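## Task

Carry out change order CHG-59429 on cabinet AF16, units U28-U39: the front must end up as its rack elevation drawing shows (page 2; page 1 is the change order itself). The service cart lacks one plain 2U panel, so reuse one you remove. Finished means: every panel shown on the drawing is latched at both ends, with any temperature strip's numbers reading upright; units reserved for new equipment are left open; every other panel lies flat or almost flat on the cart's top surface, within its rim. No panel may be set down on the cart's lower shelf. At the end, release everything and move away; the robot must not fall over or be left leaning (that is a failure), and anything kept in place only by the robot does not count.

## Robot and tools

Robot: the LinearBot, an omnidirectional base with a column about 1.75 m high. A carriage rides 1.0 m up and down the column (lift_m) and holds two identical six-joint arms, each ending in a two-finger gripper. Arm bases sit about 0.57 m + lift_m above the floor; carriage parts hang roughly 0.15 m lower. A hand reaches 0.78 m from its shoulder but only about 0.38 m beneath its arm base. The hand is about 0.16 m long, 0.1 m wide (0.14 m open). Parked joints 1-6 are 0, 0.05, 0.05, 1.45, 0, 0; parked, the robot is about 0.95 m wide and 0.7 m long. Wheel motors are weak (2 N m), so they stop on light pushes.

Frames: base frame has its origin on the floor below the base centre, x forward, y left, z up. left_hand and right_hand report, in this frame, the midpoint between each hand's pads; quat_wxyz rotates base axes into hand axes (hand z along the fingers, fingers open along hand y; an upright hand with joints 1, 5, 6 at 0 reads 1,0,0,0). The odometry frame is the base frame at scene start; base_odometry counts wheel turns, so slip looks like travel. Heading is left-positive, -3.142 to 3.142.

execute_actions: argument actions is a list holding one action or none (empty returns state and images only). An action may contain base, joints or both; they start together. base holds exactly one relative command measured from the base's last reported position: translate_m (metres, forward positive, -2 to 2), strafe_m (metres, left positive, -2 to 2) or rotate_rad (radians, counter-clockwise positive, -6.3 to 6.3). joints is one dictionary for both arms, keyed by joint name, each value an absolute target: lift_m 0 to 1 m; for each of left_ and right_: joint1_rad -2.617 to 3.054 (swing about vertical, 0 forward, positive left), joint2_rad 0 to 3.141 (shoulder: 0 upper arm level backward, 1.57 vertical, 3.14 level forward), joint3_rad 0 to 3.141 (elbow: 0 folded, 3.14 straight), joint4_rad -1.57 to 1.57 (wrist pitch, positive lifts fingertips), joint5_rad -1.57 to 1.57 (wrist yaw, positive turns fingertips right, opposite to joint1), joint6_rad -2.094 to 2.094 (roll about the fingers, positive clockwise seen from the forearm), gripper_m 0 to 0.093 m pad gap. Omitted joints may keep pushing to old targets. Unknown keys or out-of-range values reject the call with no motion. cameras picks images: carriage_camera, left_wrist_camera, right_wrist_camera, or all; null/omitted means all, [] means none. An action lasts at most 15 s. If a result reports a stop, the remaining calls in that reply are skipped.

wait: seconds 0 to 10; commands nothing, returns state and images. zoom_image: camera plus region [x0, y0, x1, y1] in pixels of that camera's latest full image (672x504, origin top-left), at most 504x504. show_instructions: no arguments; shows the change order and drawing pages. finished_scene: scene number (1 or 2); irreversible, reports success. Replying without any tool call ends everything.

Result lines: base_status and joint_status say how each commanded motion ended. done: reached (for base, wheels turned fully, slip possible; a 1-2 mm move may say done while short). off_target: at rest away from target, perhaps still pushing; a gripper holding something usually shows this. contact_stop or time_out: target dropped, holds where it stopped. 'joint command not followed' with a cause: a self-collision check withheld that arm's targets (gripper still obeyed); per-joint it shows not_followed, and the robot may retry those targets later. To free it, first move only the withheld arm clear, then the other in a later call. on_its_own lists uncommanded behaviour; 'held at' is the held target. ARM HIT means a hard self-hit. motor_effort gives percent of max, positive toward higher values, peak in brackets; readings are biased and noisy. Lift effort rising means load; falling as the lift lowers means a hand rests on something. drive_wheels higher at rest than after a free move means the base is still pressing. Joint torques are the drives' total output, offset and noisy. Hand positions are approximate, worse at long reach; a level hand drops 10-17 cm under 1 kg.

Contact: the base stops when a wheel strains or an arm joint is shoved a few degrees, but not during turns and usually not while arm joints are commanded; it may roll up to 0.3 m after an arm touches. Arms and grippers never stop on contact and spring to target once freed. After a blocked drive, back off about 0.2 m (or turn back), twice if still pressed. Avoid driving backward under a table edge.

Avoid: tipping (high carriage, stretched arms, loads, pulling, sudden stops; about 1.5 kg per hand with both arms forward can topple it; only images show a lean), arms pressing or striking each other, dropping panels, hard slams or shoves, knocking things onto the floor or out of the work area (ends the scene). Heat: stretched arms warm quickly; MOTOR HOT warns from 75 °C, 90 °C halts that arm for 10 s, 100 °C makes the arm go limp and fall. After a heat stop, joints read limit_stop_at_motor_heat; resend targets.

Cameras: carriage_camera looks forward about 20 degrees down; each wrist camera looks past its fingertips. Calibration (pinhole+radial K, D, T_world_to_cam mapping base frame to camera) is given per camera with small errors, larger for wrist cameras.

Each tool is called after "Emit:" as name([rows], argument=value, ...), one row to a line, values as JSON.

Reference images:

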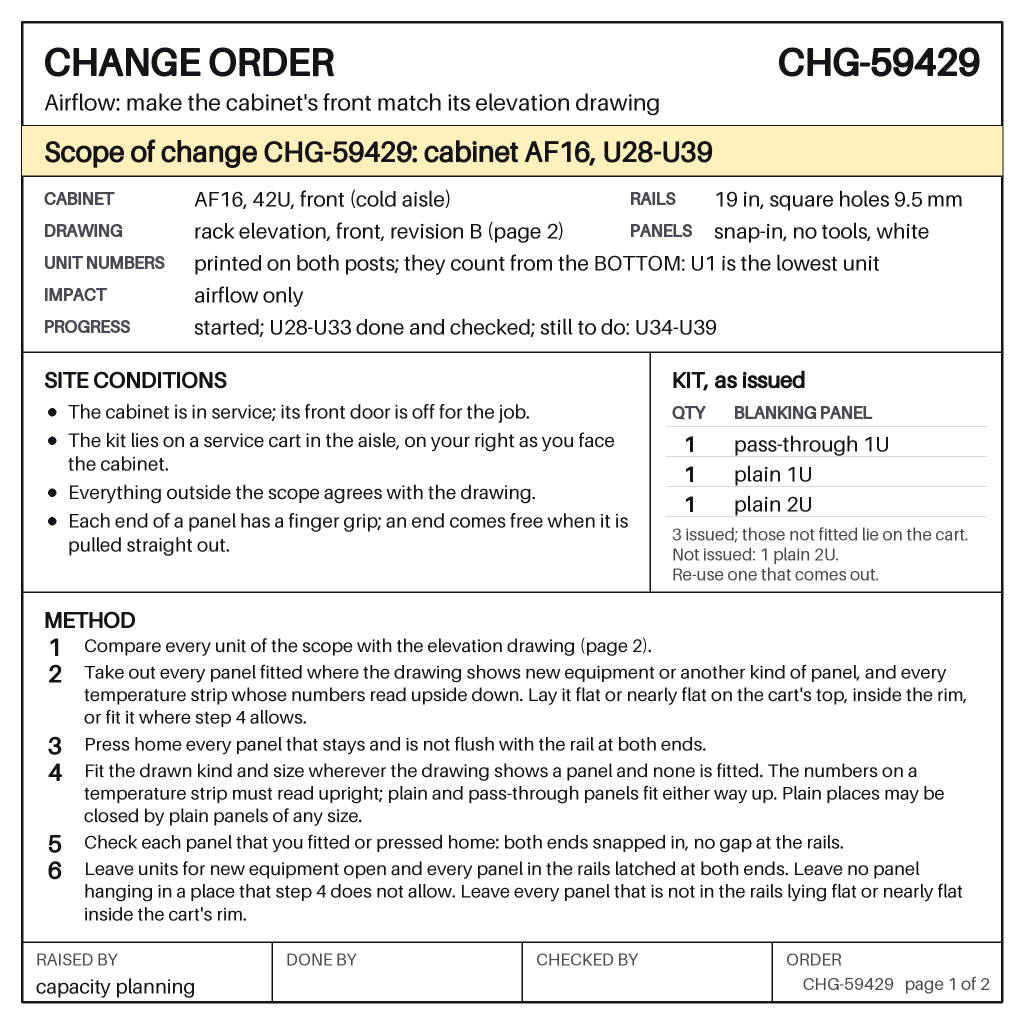

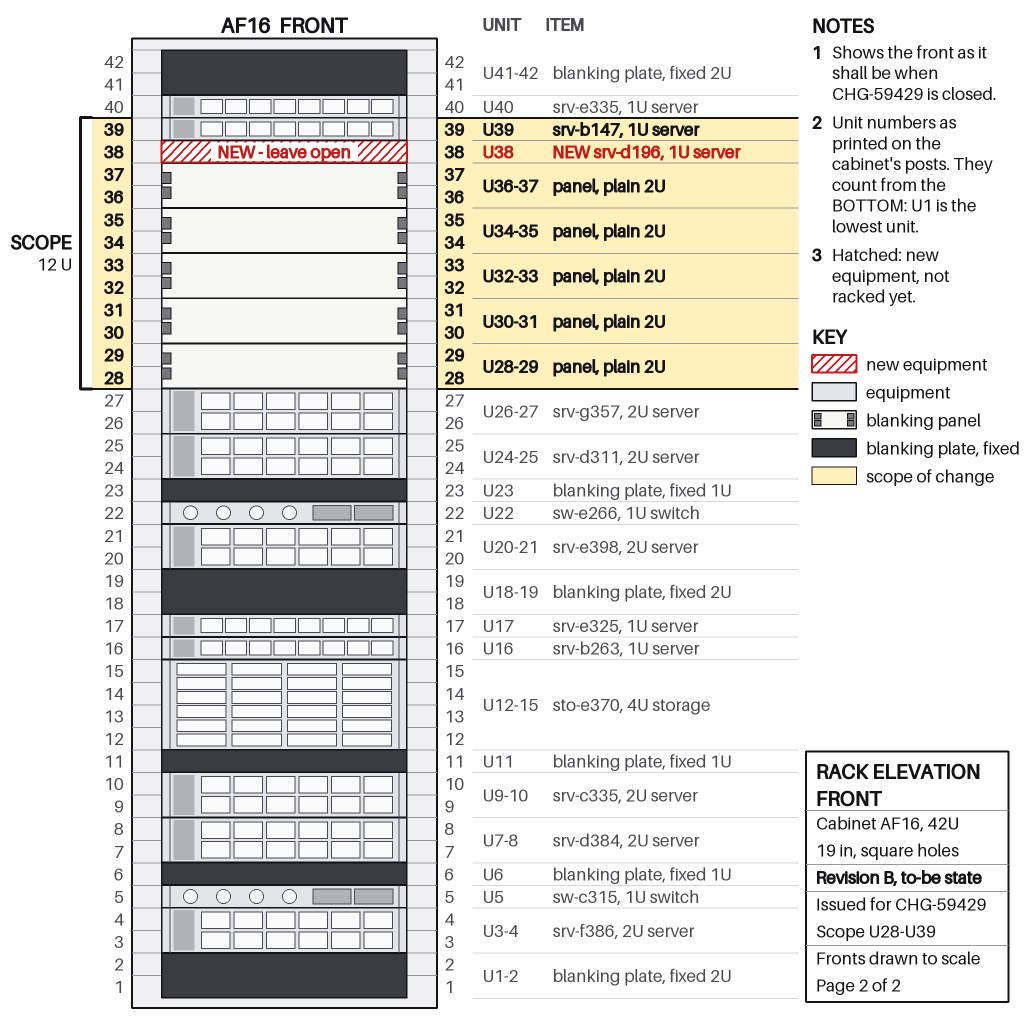

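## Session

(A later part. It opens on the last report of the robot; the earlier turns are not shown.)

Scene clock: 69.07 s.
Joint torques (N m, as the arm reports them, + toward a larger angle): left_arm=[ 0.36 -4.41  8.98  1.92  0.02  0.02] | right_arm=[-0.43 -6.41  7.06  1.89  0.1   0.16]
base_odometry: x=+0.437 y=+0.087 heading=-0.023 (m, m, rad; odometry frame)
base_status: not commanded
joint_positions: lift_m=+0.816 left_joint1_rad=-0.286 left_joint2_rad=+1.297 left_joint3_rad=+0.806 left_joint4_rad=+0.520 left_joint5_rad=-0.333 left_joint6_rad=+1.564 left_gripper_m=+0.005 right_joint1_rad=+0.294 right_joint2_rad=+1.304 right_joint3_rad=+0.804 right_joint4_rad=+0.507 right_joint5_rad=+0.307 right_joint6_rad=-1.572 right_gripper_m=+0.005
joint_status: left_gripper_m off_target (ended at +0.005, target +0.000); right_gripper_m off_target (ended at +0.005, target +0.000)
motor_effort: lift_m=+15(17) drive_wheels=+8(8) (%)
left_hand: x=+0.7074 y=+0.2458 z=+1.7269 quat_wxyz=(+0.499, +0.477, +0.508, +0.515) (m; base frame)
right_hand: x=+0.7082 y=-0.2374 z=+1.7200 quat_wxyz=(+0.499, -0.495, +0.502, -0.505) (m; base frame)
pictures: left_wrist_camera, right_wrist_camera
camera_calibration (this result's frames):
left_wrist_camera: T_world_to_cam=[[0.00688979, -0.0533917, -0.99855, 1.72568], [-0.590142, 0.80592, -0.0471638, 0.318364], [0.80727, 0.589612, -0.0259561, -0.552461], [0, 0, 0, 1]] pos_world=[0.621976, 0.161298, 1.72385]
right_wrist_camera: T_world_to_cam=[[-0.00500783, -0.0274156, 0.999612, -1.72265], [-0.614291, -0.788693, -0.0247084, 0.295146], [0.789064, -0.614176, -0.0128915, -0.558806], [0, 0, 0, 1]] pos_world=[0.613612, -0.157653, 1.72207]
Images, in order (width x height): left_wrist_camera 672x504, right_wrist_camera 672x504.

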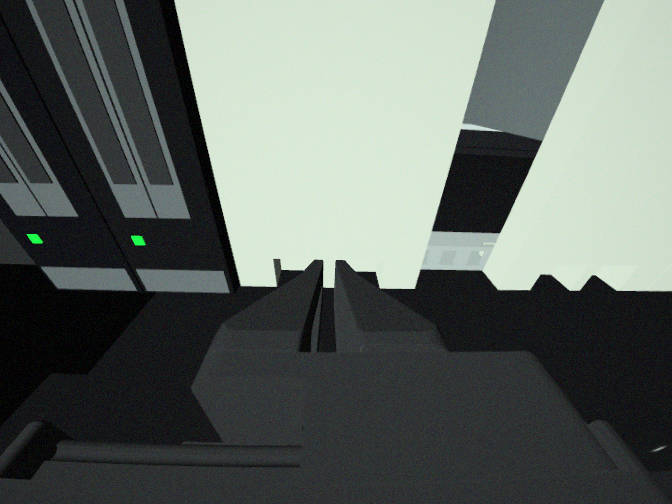

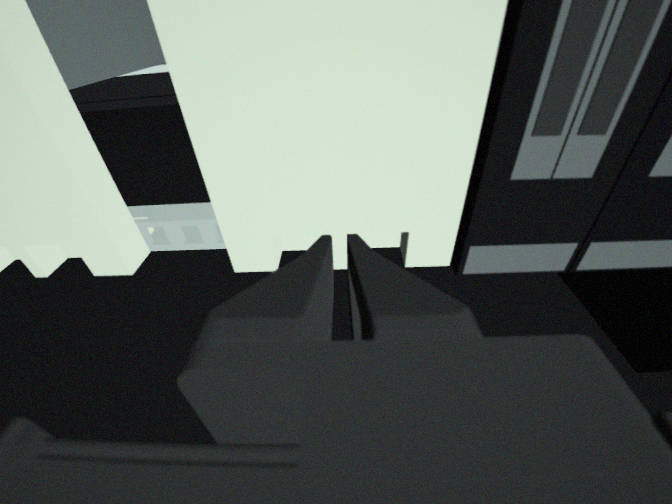

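Emit:
execute_actions([
  {"base":{"translate_m":-0.025}},
])

Scene clock: 70.90 s.
Joint torques (N m, as the arm reports them, + toward a larger angle): left_arm=[-0.11 -5.9   7.95  1.99 -0.07  0.01] | right_arm=[-0.31 -6.4   7.21  1.98  0.12  0.15]
base_odometry: x=+0.412 y=+0.087 heading=-0.022 (m, m, rad; odometry frame)
base_status: done
joint_positions: lift_m=+0.816 left_joint1_rad=-0.280 left_joint2_rad=+1.315 left_joint3_rad=+0.823 left_joint4_rad=+0.516 left_joint5_rad=-0.325 left_joint6_rad=+1.564 left_gripper_m=+0.005 right_joint1_rad=+0.293 right_joint2_rad=+1.304 right_joint3_rad=+0.804 right_joint4_rad=+0.497 right_joint5_rad=+0.307 right_joint6_rad=-1.573 right_gripper_m=+0.005
joint_status: not commanded
motor_effort: lift_m=+16(17) drive_wheels=-7(56) (%)
left_hand: x=+0.7122 y=+0.2454 z=+1.7263 quat_wxyz=(+0.498, +0.480, +0.509, +0.513) (m; base frame)
right_hand: x=+0.7083 y=-0.2380 z=+1.7174 quat_wxyz=(+0.495, -0.498, +0.503, -0.504) (m; base frame)
pictures: carriage_camera, left_wrist_camera, right_wrist_camera
camera_calibration (this result's frames):
carriage_camera: T_world_to_cam=[[-0.00697402, -0.999829, -0.0171229, 0.0306321], [-0.287929, 0.018406, -0.957475, 1.7993], [0.957626, -0.00174726, -0.288008, 0.353857], [0, 0, 0, 1]] pos_world=[0.179421, -0.00187265, 1.82522]
left_wrist_camera: T_world_to_cam=[[0.000957505, -0.051493, -0.998673, 1.72903], [-0.58825, 0.807577, -0.0422038, 0.311099], [0.808679, 0.587509, -0.0295175, -0.550453], [0, 0, 0, 1]] pos_world=[0.626488, 0.161193, 1.72362]
right_wrist_camera: T_world_to_cam=[[0.00520931, -0.0231819, 0.999718, -1.72654], [-0.615098, -0.788306, -0.0150745, 0.278866], [0.788433, -0.614846, -0.0183657, -0.549567], [0, 0, 0, 1]] pos_world=[0.613821, -0.158091, 1.72016]
Images, in order (width x height): carriage_camera 672x504, left_wrist_camera 672x504, right_wrist_camera 672x504.

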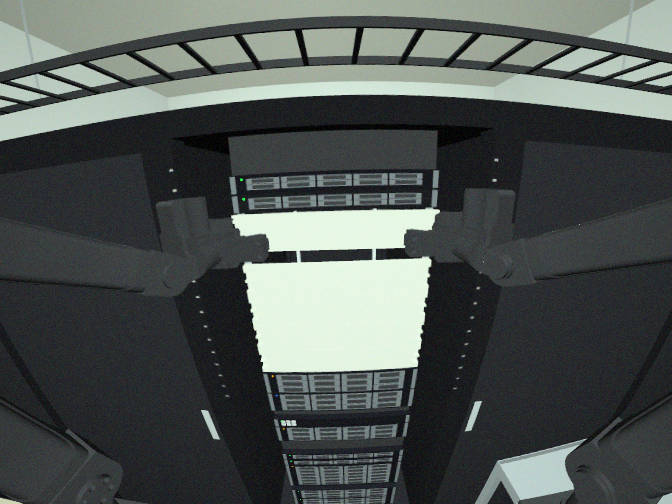

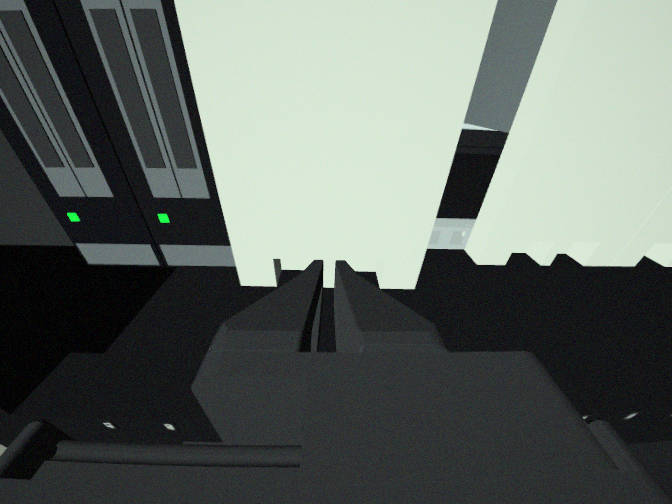

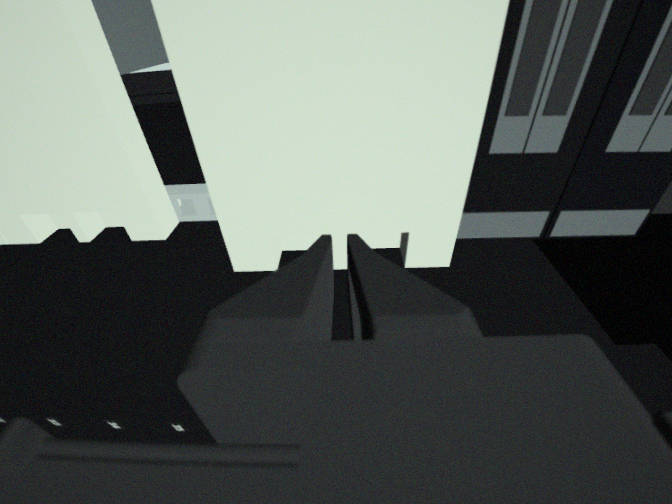

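Emit:
execute_actions([
  {"base":{"translate_m":-0.01},"joints":{"right_joint4_rad":0.515}},
], cameras=[])

Emit:
execute_actions([
  {"joints":{"lift_m":0.772}},
])

Scene clock: 74.20 s.
Joint torques (N m, as the arm reports them, + toward a larger angle): left_arm=[-0.08 -5.9   7.91  1.99 -0.07  0.02] | right_arm=[-0.52 -6.63  7.04  2.09  0.13  0.21]
base_odometry: x=+0.402 y=+0.088 heading=-0.021 (m, m, rad; odometry frame)
base_status: done
joint_positions: lift_m=+0.816 left_joint1_rad=-0.280 left_joint2_rad=+1.315 left_joint3_rad=+0.823 left_joint4_rad=+0.515 left_joint5_rad=-0.325 left_joint6_rad=+1.564 left_gripper_m=+0.005 right_joint1_rad=+0.293 right_joint2_rad=+1.304 right_joint3_rad=+0.804 right_joint4_rad=+0.501 right_joint5_rad=+0.307 right_joint6_rad=-1.573 right_gripper_m=+0.005
joint_status: all done
motor_effort: lift_m=+18(17) drive_wheels=-6(42) (%)
left_hand: x=+0.7122 y=+0.2454 z=+1.7261 quat_wxyz=(+0.498, +0.480, +0.509, +0.513) (m; base frame)
right_hand: x=+0.7083 y=-0.2380 z=+1.7184 quat_wxyz=(+0.496, -0.497, +0.503, -0.504) (m; base frame)
pictures: none
No camera images: the call's "cameras" was empty. Leave "cameras" out to get every camera's image.

Scene clock: 74.90 s.
Joint torques (N m, as the arm reports them, + toward a larger angle): left_arm=[-0.16 -5.6   7.9   2.06 -0.09  0.  ] | right_arm=[-0.34 -6.49  6.95  2.15  0.15  0.13]
base_odometry: x=+0.402 y=+0.088 heading=-0.021 (m, m, rad; odometry frame)
base_status: not commanded
joint_positions: lift_m=+0.772 left_joint1_rad=-0.280 left_joint2_rad=+1.312 left_joint3_rad=+0.823 left_joint4_rad=+0.506 left_joint5_rad=-0.323 left_joint6_rad=+1.564 left_gripper_m=+0.005 right_joint1_rad=+0.293 right_joint2_rad=+1.304 right_joint3_rad=+0.804 right_joint4_rad=+0.495 right_joint5_rad=+0.307 right_joint6_rad=-1.573 right_gripper_m=+0.005
joint_status: all done
motor_effort: lift_m=+12(13) drive_wheels=+13(6) (%)
left_hand: x=+0.7117 y=+0.2453 z=+1.6818 quat_wxyz=(+0.496, +0.482, +0.510, +0.512) (m; base frame)
right_hand: x=+0.7083 y=-0.2380 z=+1.6739 quat_wxyz=(+0.495, -0.498, +0.504, -0.504) (m; base frame)
pictures: carriage_camera, left_wrist_camera, right_wrist_camera
camera_calibration (this result's frames):
carriage_camera: T_world_to_cam=[[-0.00697402, -0.999829, -0.0171229, 0.0298917], [-0.287929, 0.018406, -0.957475, 1.7579], [0.957626, -0.00174726, -0.288008, 0.341403], [0, 0, 0, 1]] pos_world=[0.179421, -0.00187265, 1.78198]
left_wrist_camera: T_world_to_cam=[[-0.00604991, -0.0494646, -0.998758, 1.68924], [-0.587599, 0.80833, -0.0364741, 0.298722], [0.80913, 0.586648, -0.0339557, -0.544008], [0, 0, 0, 1]] pos_world=[0.625922, 0.161233, 1.67956]
right_wrist_camera: T_world_to_cam=[[0.00629564, -0.0228529, 0.999719, -1.68373], [-0.615415, -0.788076, -0.0141394, 0.276871], [0.788178, -0.615153, -0.0190255, -0.549193], [0, 0, 0, 1]] pos_world=[0.613853, -0.15812, 1.67672]
Images, in order (width x height): carriage_camera 672x504, left_wrist_camera 672x504, right_wrist_camera 672x504.

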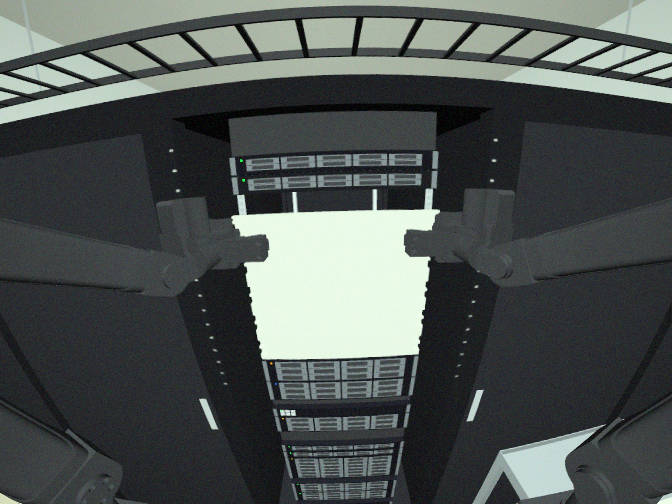

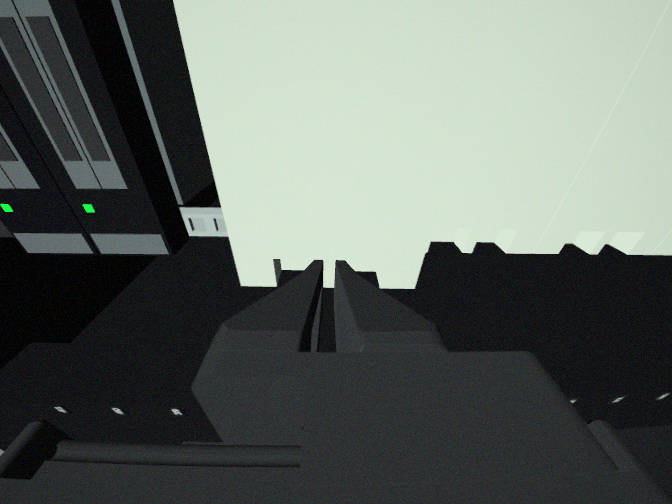

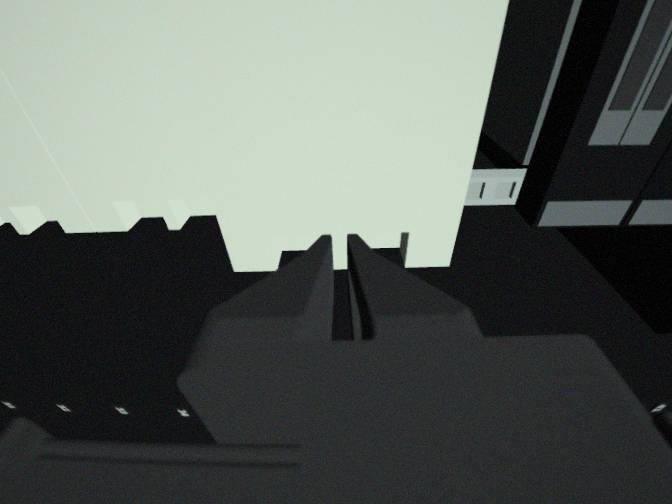

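Raise wrists slightly and advance partway.

Emit:
execute_actions([
  {"base":{"translate_m":0.012},"joints":{"right_joint4_rad":0.53,"left_joint4_rad":0.536}},
], cameras=[])

Scene clock: 76.77 s.
Joint torques (N m, as the arm reports them, + toward a larger angle): left_arm=[-0.1  -5.68  7.93  2.08 -0.08 -0.01] | right_arm=[-0.36 -6.51  7.16  2.21  0.11  0.18]
base_odometry: x=+0.414 y=+0.088 heading=-0.021 (m, m, rad; odometry frame)
base_status: done
joint_positions: lift_m=+0.772 left_joint1_rad=-0.280 left_joint2_rad=+1.312 left_joint3_rad=+0.823 left_joint4_rad=+0.514 left_joint5_rad=-0.323 left_joint6_rad=+1.564 left_gripper_m=+0.005 right_joint1_rad=+0.293 right_joint2_rad=+1.304 right_joint3_rad=+0.804 right_joint4_rad=+0.508 right_joint5_rad=+0.307 right_joint6_rad=-1.574 right_gripper_m=+0.005
joint_status: all done
motor_effort: lift_m=+12(12) drive_wheels=+5(44) (%)
left_hand: x=+0.7117 y=+0.2454 z=+1.6838 quat_wxyz=(+0.499, +0.479, +0.508, +0.513) (m; base frame)
right_hand: x=+0.7083 y=-0.2380 z=+1.6768 quat_wxyz=(+0.498, -0.495, +0.501, -0.506) (m; base frame)
pictures: none
No camera images: the call's "cameras" was empty. Leave "cameras" out to get every camera's image.

Emit:
execute_actions([
  {"base":{"translate_m":0.013}},
], cameras=["left_wrist_camera","right_wrist_camera"])

Scene clock: 78.53 s.
Joint torques (N m, as the arm reports them, + toward a larger angle): left_arm=[-0.07 -5.7   7.95  2.07 -0.14  0.  ] | right_arm=[-0.33 -6.41  7.14  2.2   0.08  0.19]
base_odometry: x=+0.427 y=+0.087 heading=-0.022 (m, m, rad; odometry frame)
base_status: done
joint_positions: lift_m=+0.772 left_joint1_rad=-0.281 left_joint2_rad=+1.312 left_joint3_rad=+0.823 left_joint4_rad=+0.513 left_joint5_rad=-0.319 left_joint6_rad=+1.564 left_gripper_m=+0.005 right_joint1_rad=+0.292 right_joint2_rad=+1.304 right_joint3_rad=+0.804 right_joint4_rad=+0.507 right_joint5_rad=+0.312 right_joint6_rad=-1.575 right_gripper_m=+0.005
joint_status: not commanded
motor_effort: lift_m=+11(12) drive_wheels=-6(43) (%)
left_hand: x=+0.7117 y=+0.2443 z=+1.6835 quat_wxyz=(+0.500, +0.481, +0.507, +0.512) (m; base frame)
right_hand: x=+0.7083 y=-0.2391 z=+1.6766 quat_wxyz=(+0.496, -0.494, +0.503, -0.507) (m; base frame)
pictures: left_wrist_camera, right_wrist_camera
camera_calibration (this result's frames):
left_wrist_camera: T_world_to_cam=[[0.000678923, -0.0513757, -0.998679, 1.68645], [-0.583309, 0.811157, -0.0421254, 0.305364], [0.81225, 0.582567, -0.0294172, -0.552158], [0, 0, 0, 1]] pos_world=[0.625467, 0.160614, 1.68084]
right_wrist_camera: T_world_to_cam=[[-0.00477411, -0.025021, 0.999676, -1.67908], [-0.619715, -0.784501, -0.022595, 0.294138], [0.784812, -0.619622, -0.0117606, -0.560678], [0, 0, 0, 1]] pos_world=[0.614293, -0.158669, 1.67859]
Images, in order (width x height): left_wrist_camera 672x504, right_wrist_camera 672x504.

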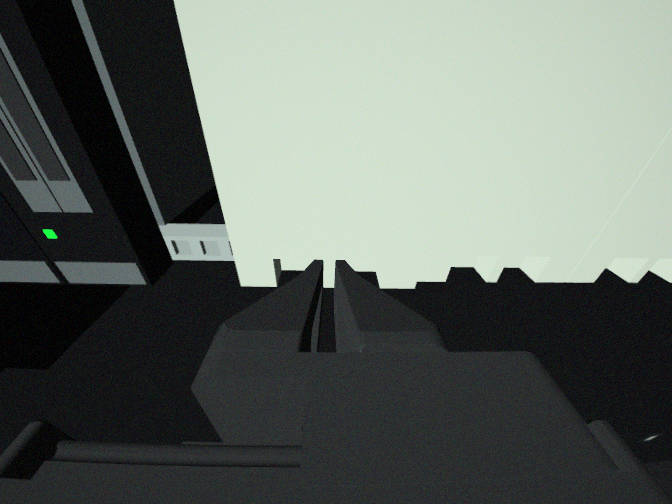

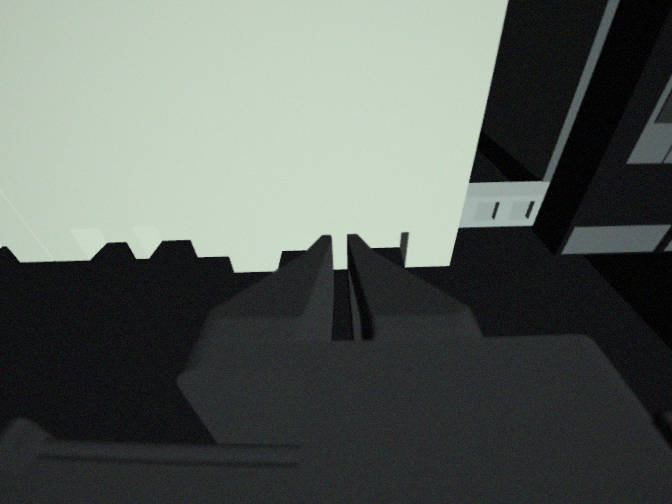

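Emit:
execute_actions([
  {"base":{"translate_m":0.014}},
], cameras=["left_wrist_camera","right_wrist_camera"])

Scene clock: 80.23 s.
Joint torques (N m, as the arm reports them, + toward a larger angle): left_arm=[ 0.5  -3.87  8.31  2.38  0.01  0.01] | right_arm=[-0.44 -5.87  7.54  2.27  0.14  0.19]
base_odometry: x=+0.441 y=+0.087 heading=-0.022 (m, m, rad; odometry frame)
base_status: done
joint_positions: lift_m=+0.772 left_joint1_rad=-0.287 left_joint2_rad=+1.289 left_joint3_rad=+0.817 left_joint4_rad=+0.483 left_joint5_rad=-0.335 left_joint6_rad=+1.564 left_gripper_m=+0.005 right_joint1_rad=+0.294 right_joint2_rad=+1.297 right_joint3_rad=+0.801 right_joint4_rad=+0.499 right_joint5_rad=+0.308 right_joint6_rad=-1.575 right_gripper_m=+0.005
joint_status: not commanded
motor_effort: lift_m=+12(12) drive_wheels=+32(55) (%)
left_hand: x=+0.7067 y=+0.2457 z=+1.6829 quat_wxyz=(+0.493, +0.483, +0.512, +0.512) (m; base frame)
right_hand: x=+0.7068 y=-0.2381 z=+1.6756 quat_wxyz=(+0.496, -0.497, +0.502, -0.505) (m; base frame)
pictures: left_wrist_camera, right_wrist_camera
camera_calibration (this result's frames):
left_wrist_camera: T_world_to_cam=[[-0.0117226, -0.0479471, -0.998781, 1.69396], [-0.591494, 0.805685, -0.0317351, 0.290945], [0.806224, 0.590401, -0.0378051, -0.532461], [0, 0, 0, 1]] pos_world=[0.621233, 0.161176, 1.681]
right_wrist_camera: T_world_to_cam=[[0.000478906, -0.0234705, 0.999724, -1.6815], [-0.615019, -0.788302, -0.0182123, 0.282429], [0.788512, -0.614841, -0.0148123, -0.555254], [0, 0, 0, 1]] pos_world=[0.612329, -0.158219, 1.67795]
Images, in order (width x height): left_wrist_camera 672x504, right_wrist_camera 672x504.

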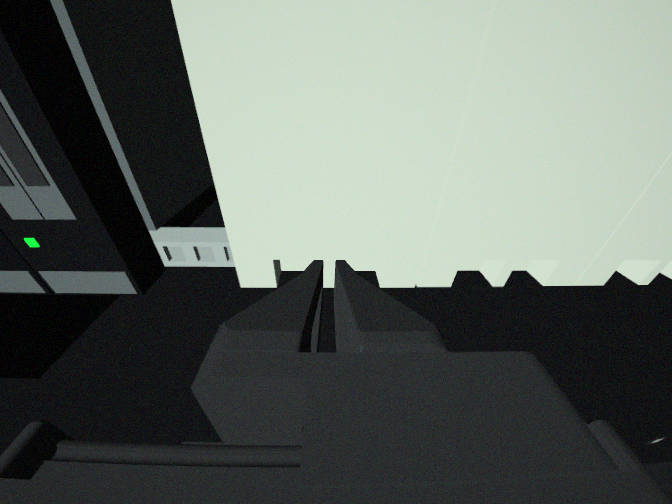

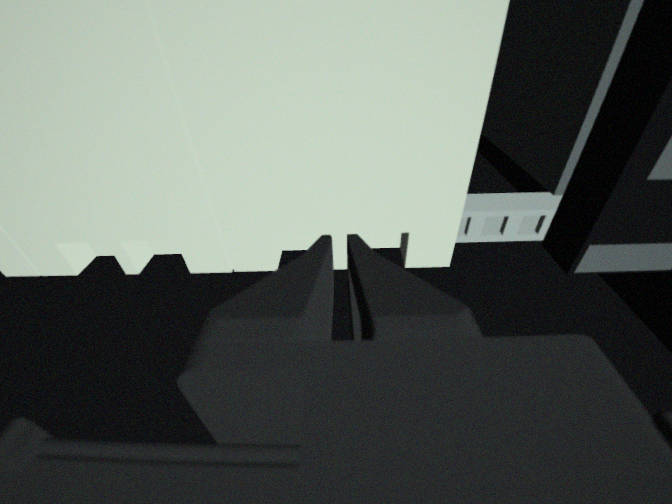

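Emit:
zoom_image(camera="left_wrist_camera", region=[372, 230, 672, 330])

Emit:
zoom_image(camera="right_wrist_camera", region=[0, 220, 300, 320])

Region (372, 230, 672, 330) of left_wrist_camera's 672x504 image, scaled by 1.680, with more detail than that image has.

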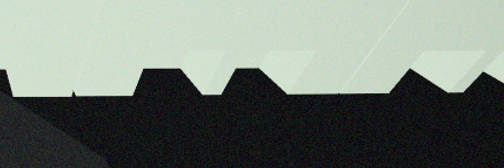

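Region (0, 220, 300, 320) of right_wrist_camera's 672x504 image, scaled by 1.680, with more detail than that image has.

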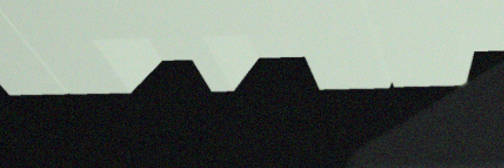

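Emit:
execute_actions([
  {"base":{"translate_m":0.003},"joints":{"left_gripper_m":0.017,"right_gripper_m":0.017,"left_joint4_rad":0.51,"right_joint4_rad":0.51}},
], cameras=[])

Emit:
execute_actions([
  {"base":{"translate_m":-0.06}},
])

Scene clock: 84.63 s.
Joint torques (N m, as the arm reports them, + toward a larger angle): left_arm=[ 0.62 -3.33  8.35  2.31  0.08  0.  ] | right_arm=[-0.46 -5.84  7.47  2.13  0.09  0.18]
base_odometry: x=+0.443 y=+0.087 heading=-0.023 (m, m, rad; odometry frame)
base_status: done
joint_positions: lift_m=+0.772 left_joint1_rad=-0.289 left_joint2_rad=+1.284 left_joint3_rad=+0.817 left_joint4_rad=+0.465 left_joint5_rad=-0.339 left_joint6_rad=+1.564 left_gripper_m=+0.017 right_joint1_rad=+0.294 right_joint2_rad=+1.297 right_joint3_rad=+0.801 right_joint4_rad=+0.494 right_joint5_rad=+0.309 right_joint6_rad=-1.575 right_gripper_m=+0.017
joint_status: left_joint4_rad off_target (ended at +0.465, target +0.510); the others done
motor_effort: lift_m=+11(13) drive_wheels=+21(58) (%)
left_hand: x=+0.7054 y=+0.2459 z=+1.6811 quat_wxyz=(+0.489, +0.486, +0.514, +0.510) (m; base frame)
right_hand: x=+0.7068 y=-0.2384 z=+1.6746 quat_wxyz=(+0.495, -0.498, +0.503, -0.504) (m; base frame)
pictures: none
No camera images: the call's "cameras" was empty. Leave "cameras" out to get every camera's image.

Scene clock: 86.03 s.
Joint torques (N m, as the arm reports them, + toward a larger angle): left_arm=[ 0.57 -3.83  8.32  1.99  0.09  0.02] | right_arm=[-0.46 -5.91  7.32  1.91  0.11  0.18]
base_odometry: x=+0.383 y=+0.088 heading=-0.022 (m, m, rad; odometry frame)
base_status: done
joint_positions: lift_m=+0.772 left_joint1_rad=-0.289 left_joint2_rad=+1.289 left_joint3_rad=+0.817 left_joint4_rad=+0.496 left_joint5_rad=-0.339 left_joint6_rad=+1.564 left_gripper_m=+0.017 right_joint1_rad=+0.294 right_joint2_rad=+1.297 right_joint3_rad=+0.801 right_joint4_rad=+0.511 right_joint5_rad=+0.309 right_joint6_rad=-1.575 right_gripper_m=+0.017
joint_status: not commanded
motor_effort: lift_m=+11(13) drive_wheels=+12(39) (%)
left_hand: x=+0.7065 y=+0.2458 z=+1.6860 quat_wxyz=(+0.497, +0.478, +0.510, +0.514) (m; base frame)
right_hand: x=+0.7068 y=-0.2383 z=+1.6787 quat_wxyz=(+0.500, -0.492, +0.500, -0.507) (m; base frame)
pictures: carriage_camera, left_wrist_camera, right_wrist_camera
camera_calibration (this result's frames):
carriage_camera: T_world_to_cam=[[-0.00697402, -0.999829, -0.0171229, 0.0298916], [-0.287929, 0.018406, -0.957475, 1.75789], [0.957626, -0.00174726, -0.288008, 0.341401], [0, 0, 0, 1]] pos_world=[0.179421, -0.00187265, 1.78197]
left_wrist_camera: T_world_to_cam=[[0.00117556, -0.0518181, -0.998656, 1.68874], [-0.593168, 0.80396, -0.042414, 0.310477], [0.805078, 0.592421, -0.0297918, -0.545436], [0, 0, 0, 1]] pos_world=[0.621298, 0.161024, 1.68339]
right_wrist_camera: T_world_to_cam=[[-0.0119575, -0.0272277, 0.999558, -1.67641], [-0.615629, -0.787509, -0.0288162, 0.300727], [0.787945, -0.615702, -0.00734557, -0.567651], [0, 0, 0, 1]] pos_world=[0.612368, -0.158323, 1.68017]
Images, in order (width x height): carriage_camera 672x504, left_wrist_camera 672x504, right_wrist_camera 672x504.

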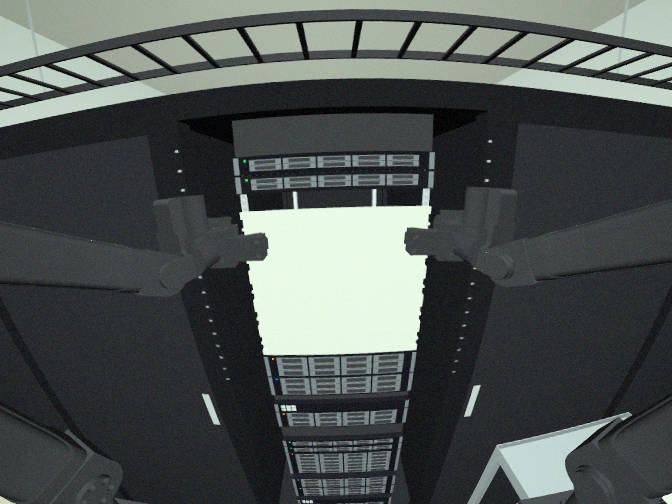

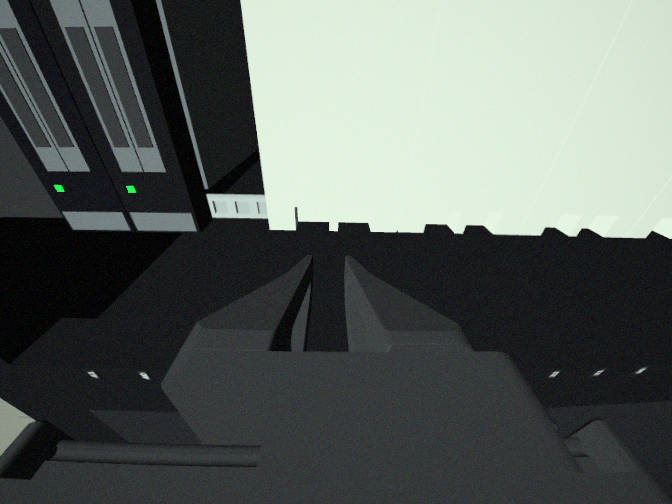

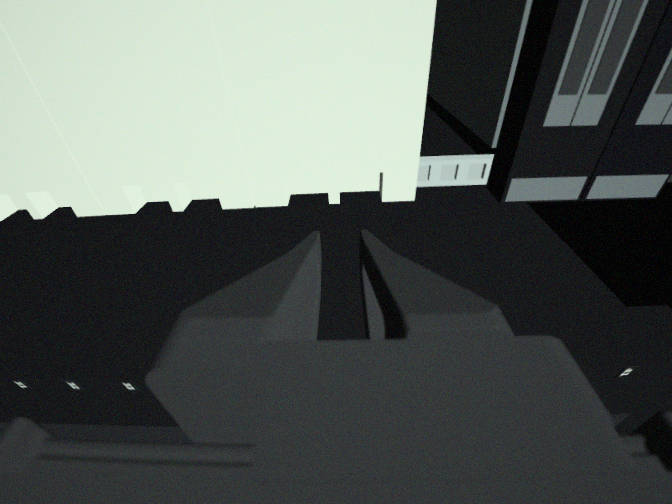

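Flush. Lower to check the rest while backing.

Emit:
execute_actions([
  {"base":{"translate_m":-0.04},"joints":{"lift_m":0.55}},
], cameras=["left_wrist_camera","right_wrist_camera"])

Emit:
execute_actions([
  {"base":{"translate_m":-0.3},"joints":{"left_joint1_rad":0,"left_joint2_rad":0.05,"left_joint3_rad":0.05,"left_joint4_rad":1.45,"left_joint5_rad":0,"left_joint6_rad":0,"right_joint1_rad":0,"right_joint2_rad":0.05,"right_joint3_rad":0.05,"right_joint4_rad":1.45,"right_joint5_rad":0,"right_joint6_rad":0}},
], cameras=["carriage_camera"])

Scene clock: 90.00 s.
Joint torques (N m, as the arm reports them, + toward a larger angle): left_arm=[ 0.54 -3.95  8.33  1.96  0.07  0.  ] | right_arm=[-0.52 -6.12  7.39  1.93  0.12  0.18]
base_odometry: x=+0.343 y=+0.089 heading=-0.022 (m, m, rad; odometry frame)
base_status: done
joint_positions: lift_m=+0.550 left_joint1_rad=-0.288 left_joint2_rad=+1.291 left_joint3_rad=+0.817 left_joint4_rad=+0.500 left_joint5_rad=-0.338 left_joint6_rad=+1.564 left_gripper_m=+0.017 right_joint1_rad=+0.294 right_joint2_rad=+1.297 right_joint3_rad=+0.801 right_joint4_rad=+0.512 right_joint5_rad=+0.309 right_joint6_rad=-1.575 right_gripper_m=+0.017
joint_status: all done
motor_effort: lift_m=+12(13) drive_wheels=-5(31) (%)
left_hand: x=+0.7067 y=+0.2457 z=+1.4645 quat_wxyz=(+0.498, +0.477, +0.510, +0.515) (m; base frame)
right_hand: x=+0.7068 y=-0.2383 z=+1.4569 quat_wxyz=(+0.500, -0.492, +0.500, -0.507) (m; base frame)
pictures: left_wrist_camera, right_wrist_camera
camera_calibration (this result's frames):
left_wrist_camera: T_world_to_cam=[[0.00371753, -0.0525596, -0.998611, 1.46583], [-0.59275, 0.804154, -0.0445315, 0.303999], [0.805378, 0.592093, -0.0281653, -0.554719], [0, 0, 0, 1]] pos_world=[0.621505, 0.161027, 1.46171]
right_wrist_camera: T_world_to_cam=[[-0.0126874, -0.0274486, 0.999543, -1.45425], [-0.615608, -0.787502, -0.0294397, 0.295229], [0.78795, -0.6157, -0.00690617, -0.569922], [0, 0, 0, 1]] pos_world=[0.612365, -0.158324, 1.45834]
Images, in order (width x height): left_wrist_camera 672x504, right_wrist_camera 672x504.

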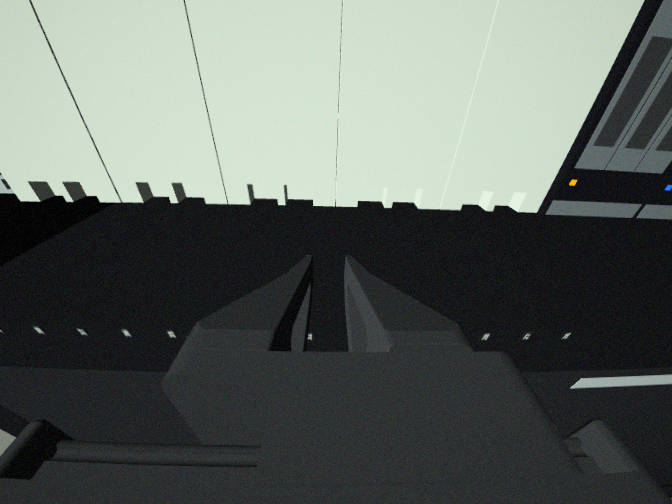

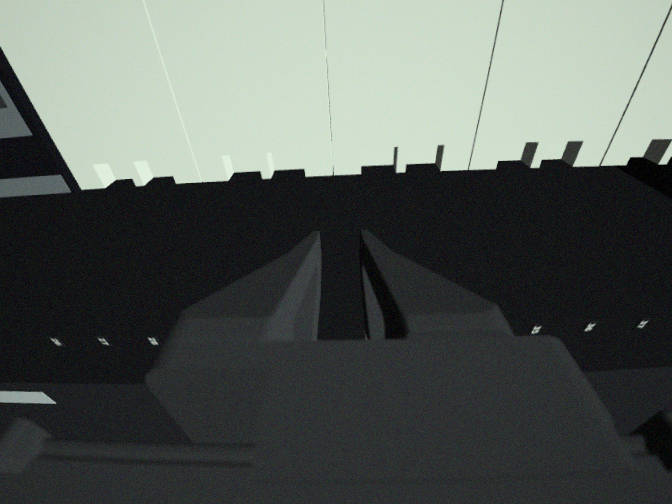

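Scene clock: 92.60 s.
Joint torques (N m, as the arm reports them, + toward a larger angle): left_arm=[ 0.38  3.02  3.86 -0.27  0.09 -0.06] | right_arm=[-0.46  3.12  3.73 -0.32 -0.01  0.11]
base_odometry: x=+0.043 y=+0.096 heading=-0.023 (m, m, rad; odometry frame)
base_status: done
joint_positions: lift_m=+0.550 left_joint1_rad=-0.005 left_joint2_rad=+0.057 left_joint3_rad=+0.067 left_joint4_rad=+1.456 left_joint5_rad=-0.011 left_joint6_rad=+0.007 left_gripper_m=+0.017 right_joint1_rad=+0.009 right_joint2_rad=+0.067 right_joint3_rad=+0.070 right_joint4_rad=+1.456 right_joint5_rad=+0.010 right_joint6_rad=-0.006 right_gripper_m=+0.017
joint_status: all done
motor_effort: lift_m=+11(11) drive_wheels=-7(42) (%)
left_hand: x=+0.3064 y=+0.3147 z=+1.5849 quat_wxyz=(+0.999, -0.005, +0.053, +0.001) (m; base frame)
right_hand: x=+0.3083 y=-0.3144 z=+1.5857 quat_wxyz=(+0.998, +0.005, +0.055, +0.001) (m; base frame)
pictures: carriage_camera
camera_calibration (this result's frames):
carriage_camera: T_world_to_cam=[[-0.00697402, -0.999829, -0.0171229, 0.0260911], [-0.287929, 0.018406, -0.957475, 1.54537], [0.957626, -0.00174726, -0.288008, 0.277477], [0, 0, 0, 1]] pos_world=[0.179421, -0.00187265, 1.56002]
Images, in order (width x height): carriage_camera 672x504.

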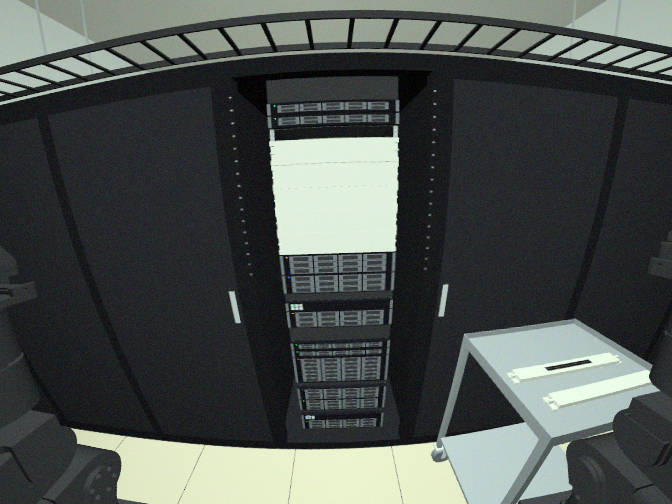

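Emit:
finished_scene(scene=1)

The scene is finished: the task was done.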